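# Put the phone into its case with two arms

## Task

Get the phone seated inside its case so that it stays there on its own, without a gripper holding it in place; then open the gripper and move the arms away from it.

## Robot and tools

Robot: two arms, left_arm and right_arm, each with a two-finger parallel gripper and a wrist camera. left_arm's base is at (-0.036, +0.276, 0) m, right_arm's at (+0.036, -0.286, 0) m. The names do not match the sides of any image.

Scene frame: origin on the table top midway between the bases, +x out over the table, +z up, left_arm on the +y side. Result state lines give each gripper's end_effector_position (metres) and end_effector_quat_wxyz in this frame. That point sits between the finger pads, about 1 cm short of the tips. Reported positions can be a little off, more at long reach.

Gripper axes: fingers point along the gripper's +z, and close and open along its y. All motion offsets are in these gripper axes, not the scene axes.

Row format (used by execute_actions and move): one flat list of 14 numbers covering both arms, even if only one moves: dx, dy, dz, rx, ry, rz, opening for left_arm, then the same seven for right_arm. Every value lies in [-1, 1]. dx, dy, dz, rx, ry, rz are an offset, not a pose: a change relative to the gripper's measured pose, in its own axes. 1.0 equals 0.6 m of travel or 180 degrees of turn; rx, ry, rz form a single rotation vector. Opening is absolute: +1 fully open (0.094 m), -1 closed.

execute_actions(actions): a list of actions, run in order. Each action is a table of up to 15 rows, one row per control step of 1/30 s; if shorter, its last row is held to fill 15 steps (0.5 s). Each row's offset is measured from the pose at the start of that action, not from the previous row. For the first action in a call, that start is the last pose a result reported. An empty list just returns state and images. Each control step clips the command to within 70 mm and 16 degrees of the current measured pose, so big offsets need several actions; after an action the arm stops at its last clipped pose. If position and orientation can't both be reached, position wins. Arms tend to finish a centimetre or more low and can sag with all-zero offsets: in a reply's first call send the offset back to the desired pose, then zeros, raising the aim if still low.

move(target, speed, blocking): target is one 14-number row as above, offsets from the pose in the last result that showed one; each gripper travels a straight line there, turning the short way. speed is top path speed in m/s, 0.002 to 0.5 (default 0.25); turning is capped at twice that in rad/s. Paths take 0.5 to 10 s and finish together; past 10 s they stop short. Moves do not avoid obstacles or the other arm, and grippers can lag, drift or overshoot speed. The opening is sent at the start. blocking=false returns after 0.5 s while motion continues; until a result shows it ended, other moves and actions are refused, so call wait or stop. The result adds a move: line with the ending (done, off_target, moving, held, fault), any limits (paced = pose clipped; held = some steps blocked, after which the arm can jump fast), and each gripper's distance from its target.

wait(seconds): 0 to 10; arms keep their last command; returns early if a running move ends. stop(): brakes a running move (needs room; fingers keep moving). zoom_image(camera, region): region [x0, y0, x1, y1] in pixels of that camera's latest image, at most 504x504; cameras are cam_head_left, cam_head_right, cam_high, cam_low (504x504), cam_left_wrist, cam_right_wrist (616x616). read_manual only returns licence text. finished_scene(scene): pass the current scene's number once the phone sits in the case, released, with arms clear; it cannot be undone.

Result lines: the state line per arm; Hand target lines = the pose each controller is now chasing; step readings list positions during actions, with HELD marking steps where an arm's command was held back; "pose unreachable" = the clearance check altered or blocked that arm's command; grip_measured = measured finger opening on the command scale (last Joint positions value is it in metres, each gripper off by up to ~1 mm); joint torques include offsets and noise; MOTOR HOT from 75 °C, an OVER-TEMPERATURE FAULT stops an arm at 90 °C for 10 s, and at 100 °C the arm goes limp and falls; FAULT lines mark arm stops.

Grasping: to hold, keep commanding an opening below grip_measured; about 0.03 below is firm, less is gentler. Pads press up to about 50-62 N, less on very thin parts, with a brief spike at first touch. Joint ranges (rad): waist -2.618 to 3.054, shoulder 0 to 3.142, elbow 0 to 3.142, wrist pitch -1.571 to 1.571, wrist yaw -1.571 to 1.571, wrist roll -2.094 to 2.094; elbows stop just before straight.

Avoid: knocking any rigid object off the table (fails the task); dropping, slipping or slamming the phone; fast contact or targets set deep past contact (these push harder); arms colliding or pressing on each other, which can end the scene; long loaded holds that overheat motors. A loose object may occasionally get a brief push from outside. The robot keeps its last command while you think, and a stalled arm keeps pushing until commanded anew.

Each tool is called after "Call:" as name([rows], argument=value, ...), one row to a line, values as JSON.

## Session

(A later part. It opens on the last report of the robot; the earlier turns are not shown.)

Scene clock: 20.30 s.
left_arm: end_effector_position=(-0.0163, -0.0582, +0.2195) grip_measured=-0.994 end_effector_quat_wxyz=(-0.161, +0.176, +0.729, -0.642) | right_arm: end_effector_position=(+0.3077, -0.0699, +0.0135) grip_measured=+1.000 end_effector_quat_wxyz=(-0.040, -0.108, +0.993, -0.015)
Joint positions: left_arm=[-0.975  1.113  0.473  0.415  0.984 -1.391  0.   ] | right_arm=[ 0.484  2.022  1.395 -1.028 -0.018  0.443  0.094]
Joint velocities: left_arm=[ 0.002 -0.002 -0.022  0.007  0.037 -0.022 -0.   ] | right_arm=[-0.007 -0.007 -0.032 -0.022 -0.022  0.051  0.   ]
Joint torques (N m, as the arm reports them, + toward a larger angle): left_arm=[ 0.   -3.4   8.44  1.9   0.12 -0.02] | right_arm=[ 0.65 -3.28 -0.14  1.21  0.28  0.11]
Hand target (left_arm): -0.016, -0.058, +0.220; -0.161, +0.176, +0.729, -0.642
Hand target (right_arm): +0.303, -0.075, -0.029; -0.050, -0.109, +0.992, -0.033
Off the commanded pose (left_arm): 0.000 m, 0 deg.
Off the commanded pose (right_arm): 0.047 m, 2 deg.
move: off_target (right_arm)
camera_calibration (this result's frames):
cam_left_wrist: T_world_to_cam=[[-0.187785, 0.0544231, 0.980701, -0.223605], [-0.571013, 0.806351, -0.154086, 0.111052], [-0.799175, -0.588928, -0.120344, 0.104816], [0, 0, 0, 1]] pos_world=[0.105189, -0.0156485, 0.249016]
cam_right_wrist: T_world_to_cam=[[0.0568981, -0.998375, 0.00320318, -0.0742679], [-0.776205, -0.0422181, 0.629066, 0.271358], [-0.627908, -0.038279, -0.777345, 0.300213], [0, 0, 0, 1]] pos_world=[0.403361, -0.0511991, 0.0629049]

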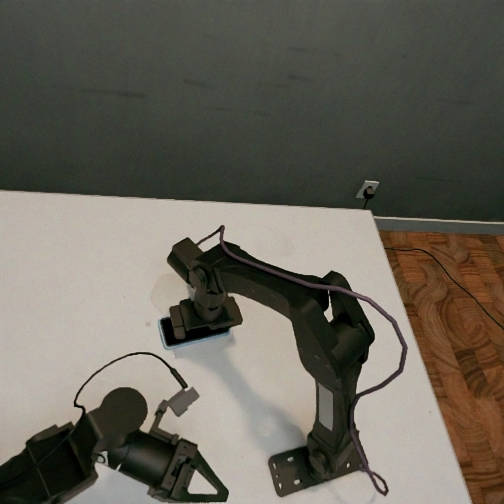

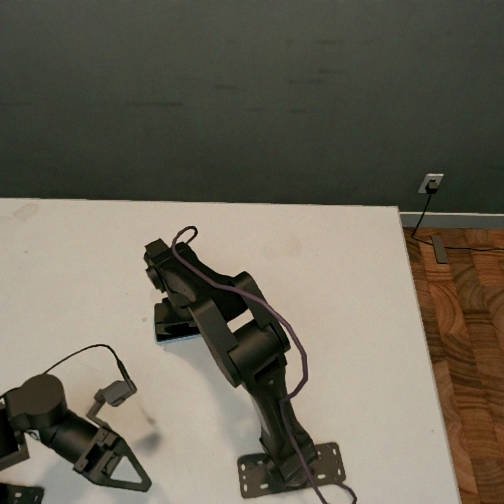

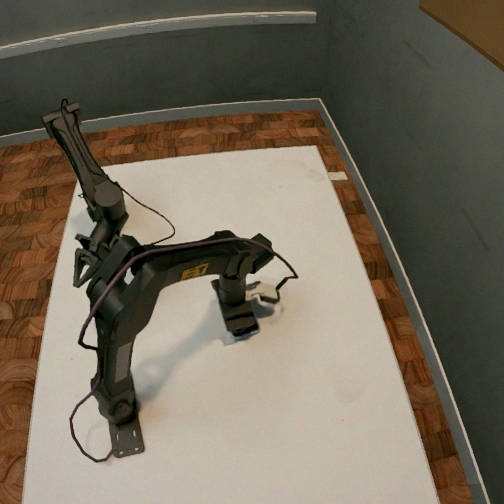

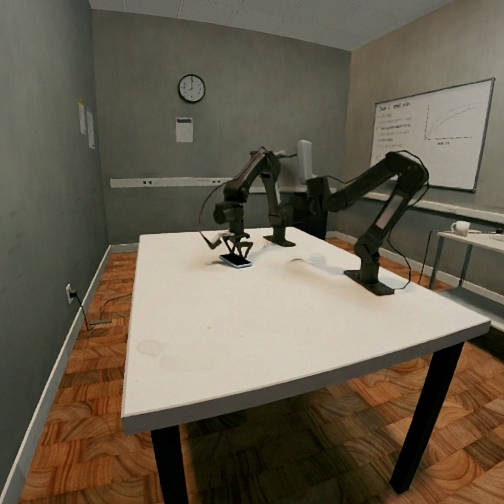

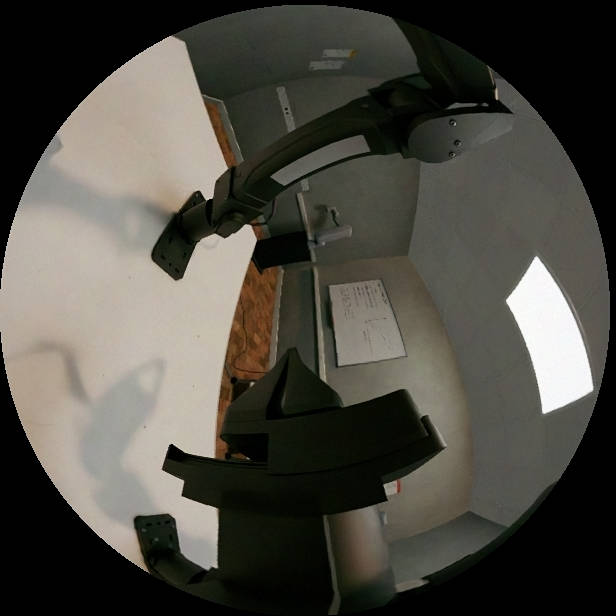

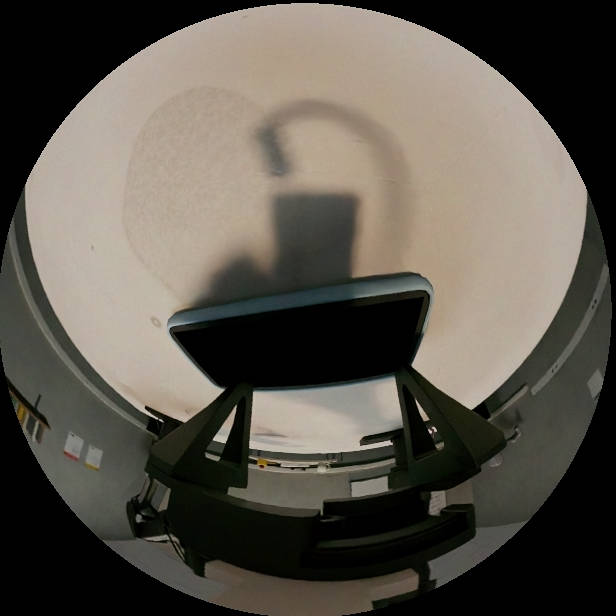

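Call:
move(target=[0,0,0,0,0,0,-1,0,0,-0.17,0,0,0,1], speed=0.15)

Call:
move(target=[0,0,0,0,0,0,-1,0.25,-0.25,-0.1,0,0,0,1])

Call:
zoom_image(camera="cam_head_left", region=[140, 290, 250, 360])

Call:
zoom_image(camera="cam_low", region=[210, 245, 260, 275])

Call:
zoom_image(camera="cam_high", region=[200, 270, 280, 350])

Scene clock: 21.93 s.
left_arm: end_effector_position=(-0.0163, -0.0582, +0.2195) grip_measured=-0.994 end_effector_quat_wxyz=(-0.161, +0.176, +0.729, -0.642) | right_arm: end_effector_position=(+0.3096, -0.0685, +0.0992) grip_measured=+1.000 end_effector_quat_wxyz=(-0.058, -0.108, +0.992, -0.024)
Joint positions: left_arm=[-0.975  1.113  0.473  0.415  0.984 -1.391  0.   ] | right_arm=[ 0.483  1.997  1.704 -1.402 -0.019  0.442  0.094]
Joint velocities: left_arm=[-0.007 -0.002 -0.012 -0.022 -0.007  0.095  0.   ] | right_arm=[ 0.002 -0.002 -0.002 -0.037 -0.022 -0.007  0.   ]
Joint torques (N m, as the arm reports them, + toward a larger angle): left_arm=[-0.02 -3.38  8.44  1.9   0.14 -0.01] | right_arm=[ -0.32 -10.78   8.91  -0.19   0.07  -0.01]
Hand target (left_arm): -0.016, -0.058, +0.220; -0.161, +0.176, +0.729, -0.642
Hand target (right_arm): +0.314, -0.066, +0.115; -0.040, -0.108, +0.993, -0.014
Off the commanded pose (left_arm): 0.000 m, 0 deg.
Off the commanded pose (right_arm): 0.017 m, 2 deg.
move: off_target (right_arm)
camera_calibration (this result's frames):
cam_left_wrist: T_world_to_cam=[[-0.187785, 0.0544231, 0.980701, -0.223605], [-0.571013, 0.806351, -0.154086, 0.111052], [-0.799175, -0.588928, -0.120344, 0.104816], [0, 0, 0, 1]] pos_world=[0.105189, -0.0156485, 0.249016]
cam_right_wrist: T_world_to_cam=[[0.0576009, -0.998035, 0.0246442, -0.0755638], [-0.755594, -0.0274481, 0.654464, 0.211055], [-0.652502, -0.0563188, -0.755691, 0.372387], [0, 0, 0, 1]] pos_world=[0.406808, -0.0486499, 0.145144]

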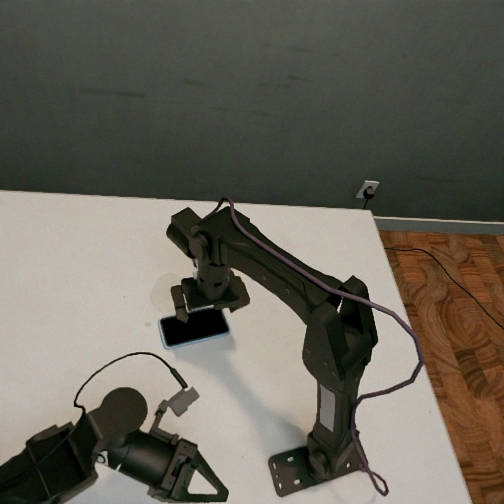

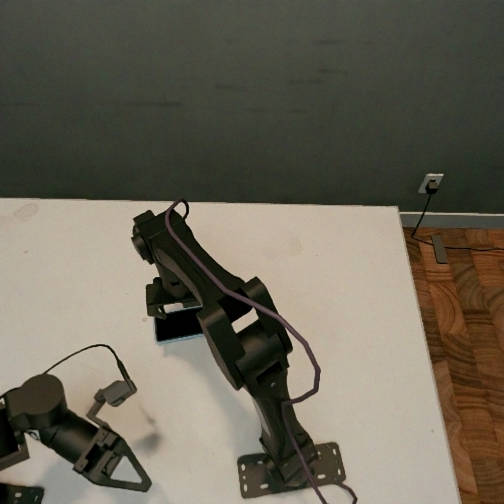

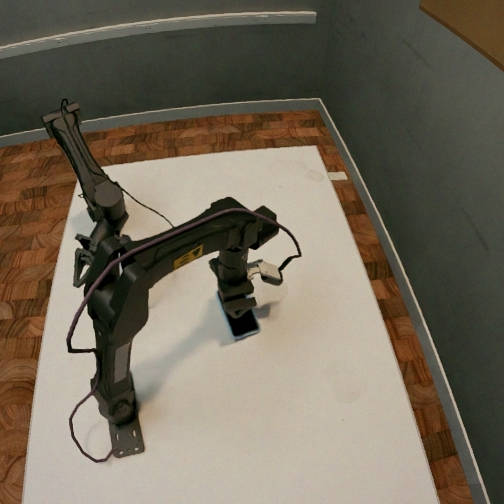

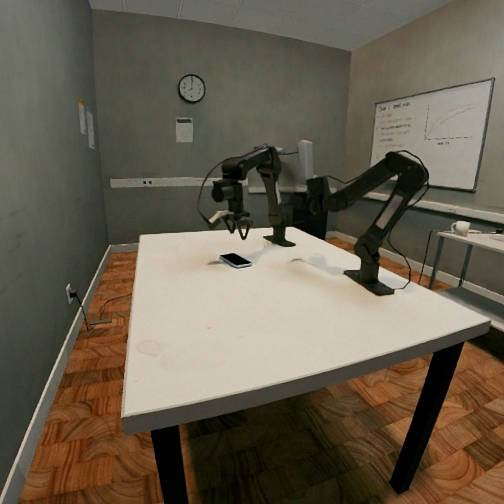

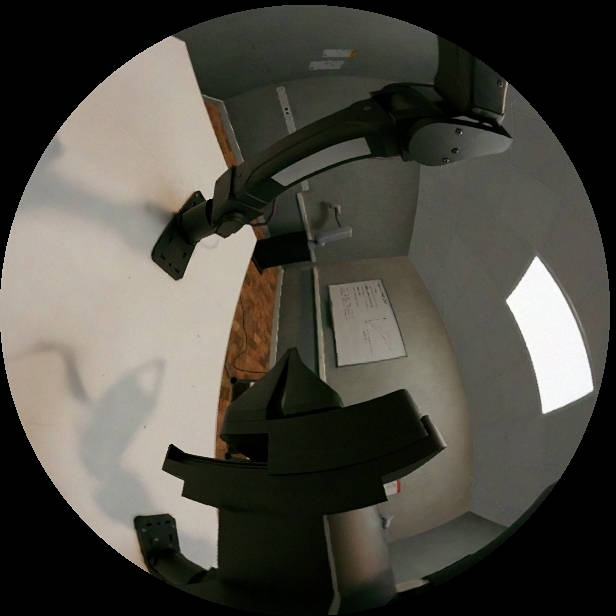

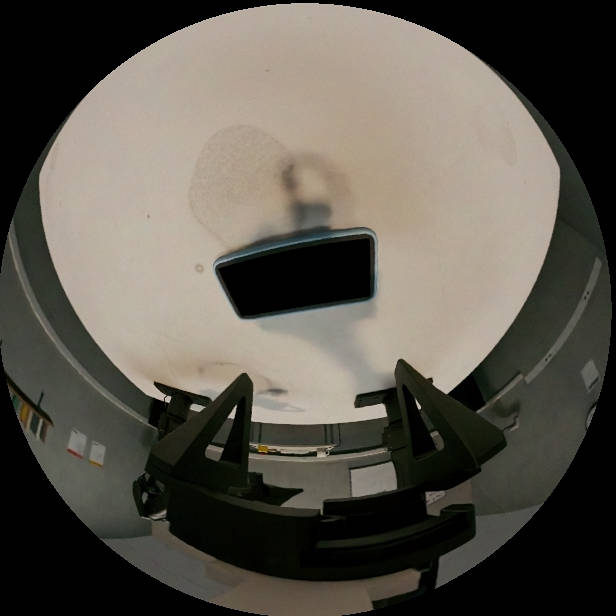

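Scene clock: 23.47 s.
left_arm: end_effector_position=(-0.0163, -0.0582, +0.2195) grip_measured=-0.994 end_effector_quat_wxyz=(-0.161, +0.176, +0.729, -0.642) | right_arm: end_effector_position=(+0.2058, -0.2352, +0.1809) grip_measured=+1.000 end_effector_quat_wxyz=(+0.002, -0.107, +0.994, -0.001)
Joint positions: left_arm=[-0.975  1.113  0.473  0.415  0.984 -1.391  0.   ] | right_arm=[ 0.114  1.233  1.24  -1.574  0.004  0.077  0.094]
Joint velocities: left_arm=[-0.012 -0.017  0.007 -0.007 -0.037  0.037  0.001] | right_arm=[-0.007 -0.002  0.012 -0.081 -0.022  0.022  0.   ]
Joint torques (N m, as the arm reports them, + toward a larger angle): left_arm=[-0.02 -3.39  8.44  1.89  0.13 -0.02] | right_arm=[-0.9  -3.33  4.21  0.16  0.18 -0.11]
Hand target (left_arm): -0.016, -0.058, +0.220; -0.161, +0.176, +0.729, -0.642
Hand target (right_arm): +0.201, -0.240, +0.178; -0.003, -0.109, +0.994, -0.008
Off the commanded pose (left_arm): 0.000 m, 0 deg.
Off the commanded pose (right_arm): 0.008 m, 7 deg.
joint sent to its limit (right arm) — the command would take joint 4 (wrist pitch) past its lower limit, so that joint was sent only as far as its limit.
move: off_target (right_arm)
camera_calibration (this result's frames):
cam_left_wrist: T_world_to_cam=[[-0.187785, 0.0544231, 0.980701, -0.223605], [-0.571013, 0.806351, -0.154086, 0.111052], [-0.799175, -0.588928, -0.120344, 0.104816], [0, 0, 0, 1]] pos_world=[0.105189, -0.0156485, 0.249016]
cam_right_wrist: T_world_to_cam=[[0.0549919, -0.998115, -0.0272367, -0.228057], [-0.825113, -0.0607876, 0.561688, 0.0978198], [-0.562285, -0.00841491, -0.826901, 0.36255], [0, 0, 0, 1]] pos_world=[0.29711, -0.21863, 0.238637]

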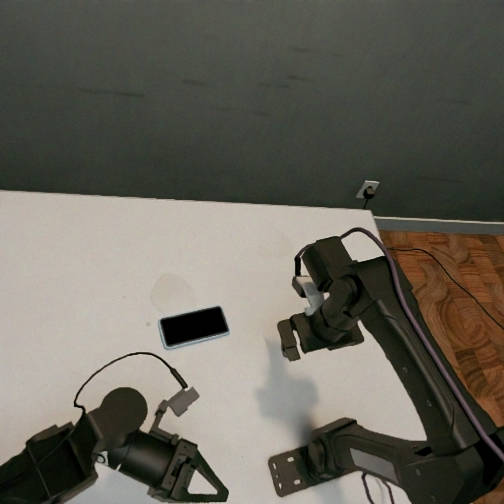

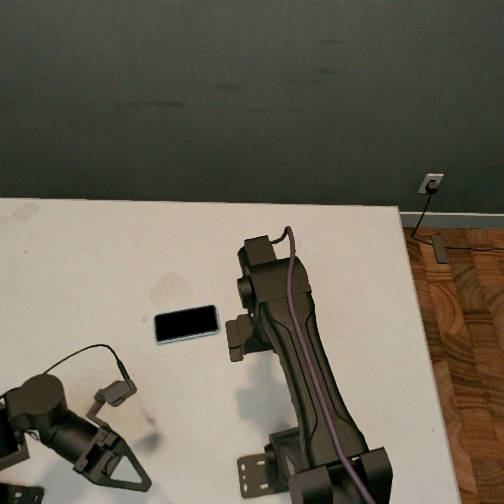

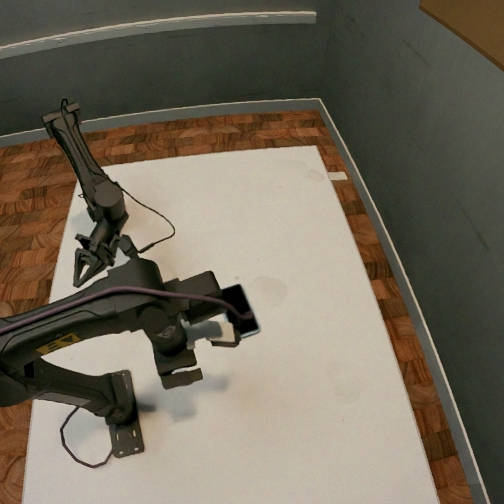

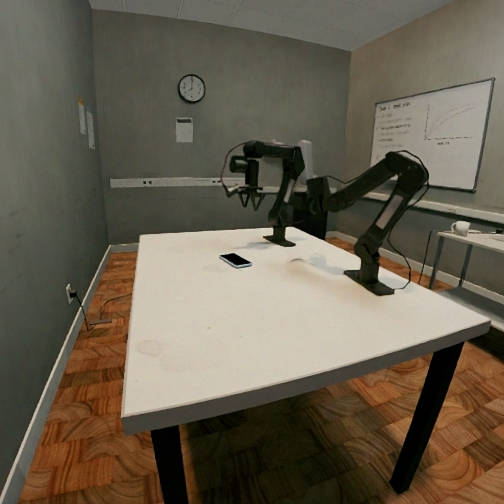

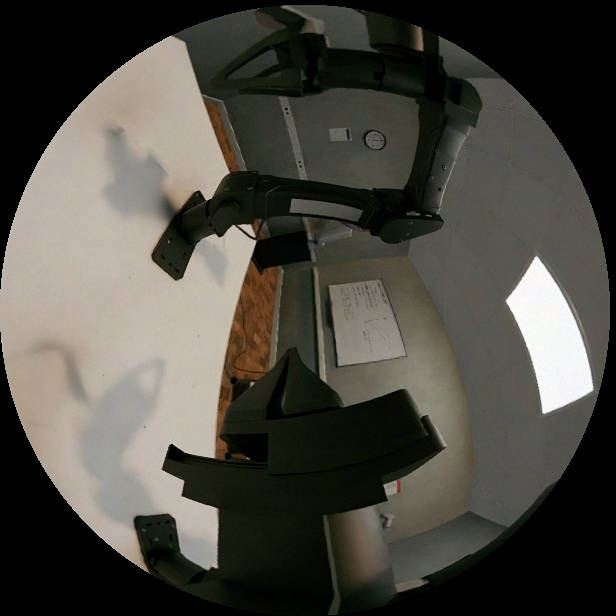

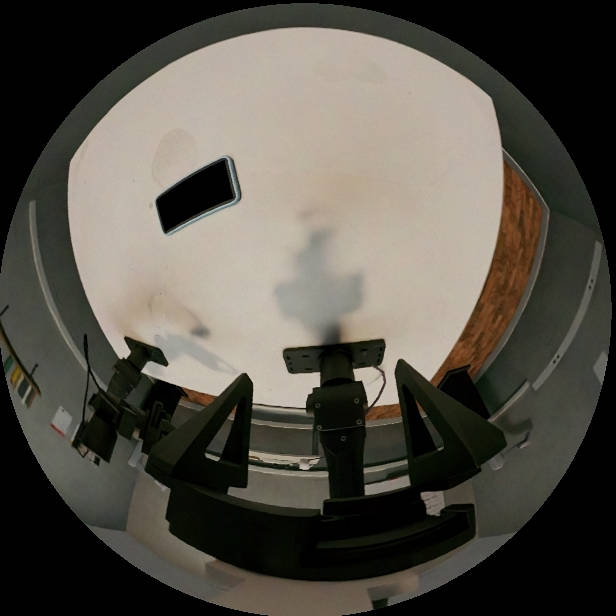

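Region (140, 290, 250, 360) of cam_head_left's 504x504 image, scaled by 4.582, with more detail than that image has; it fills the top 321 rows of this view, and the rest is white.

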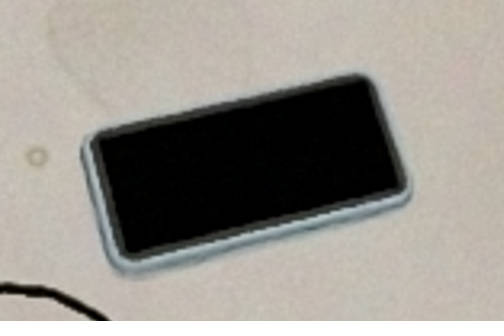

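Region (210, 245, 260, 275) of cam_low's 504x504 image, scaled by 10.080, with more detail than that image has; it fills the top 302 rows of this view, and the rest is white.

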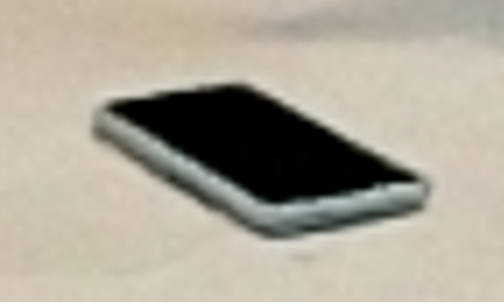

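Region (200, 270, 280, 350) of cam_high's 504x504 image, scaled by 6.300, with more detail than that image has.

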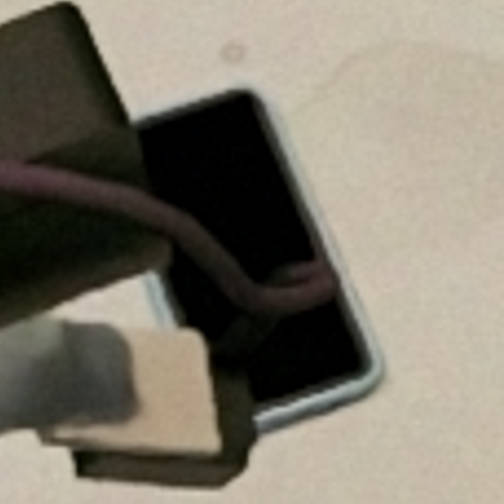

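Unchanged under a firmer press, so it is seated.

Call:
finished_scene(scene=1)

The scene is finished: the task was done.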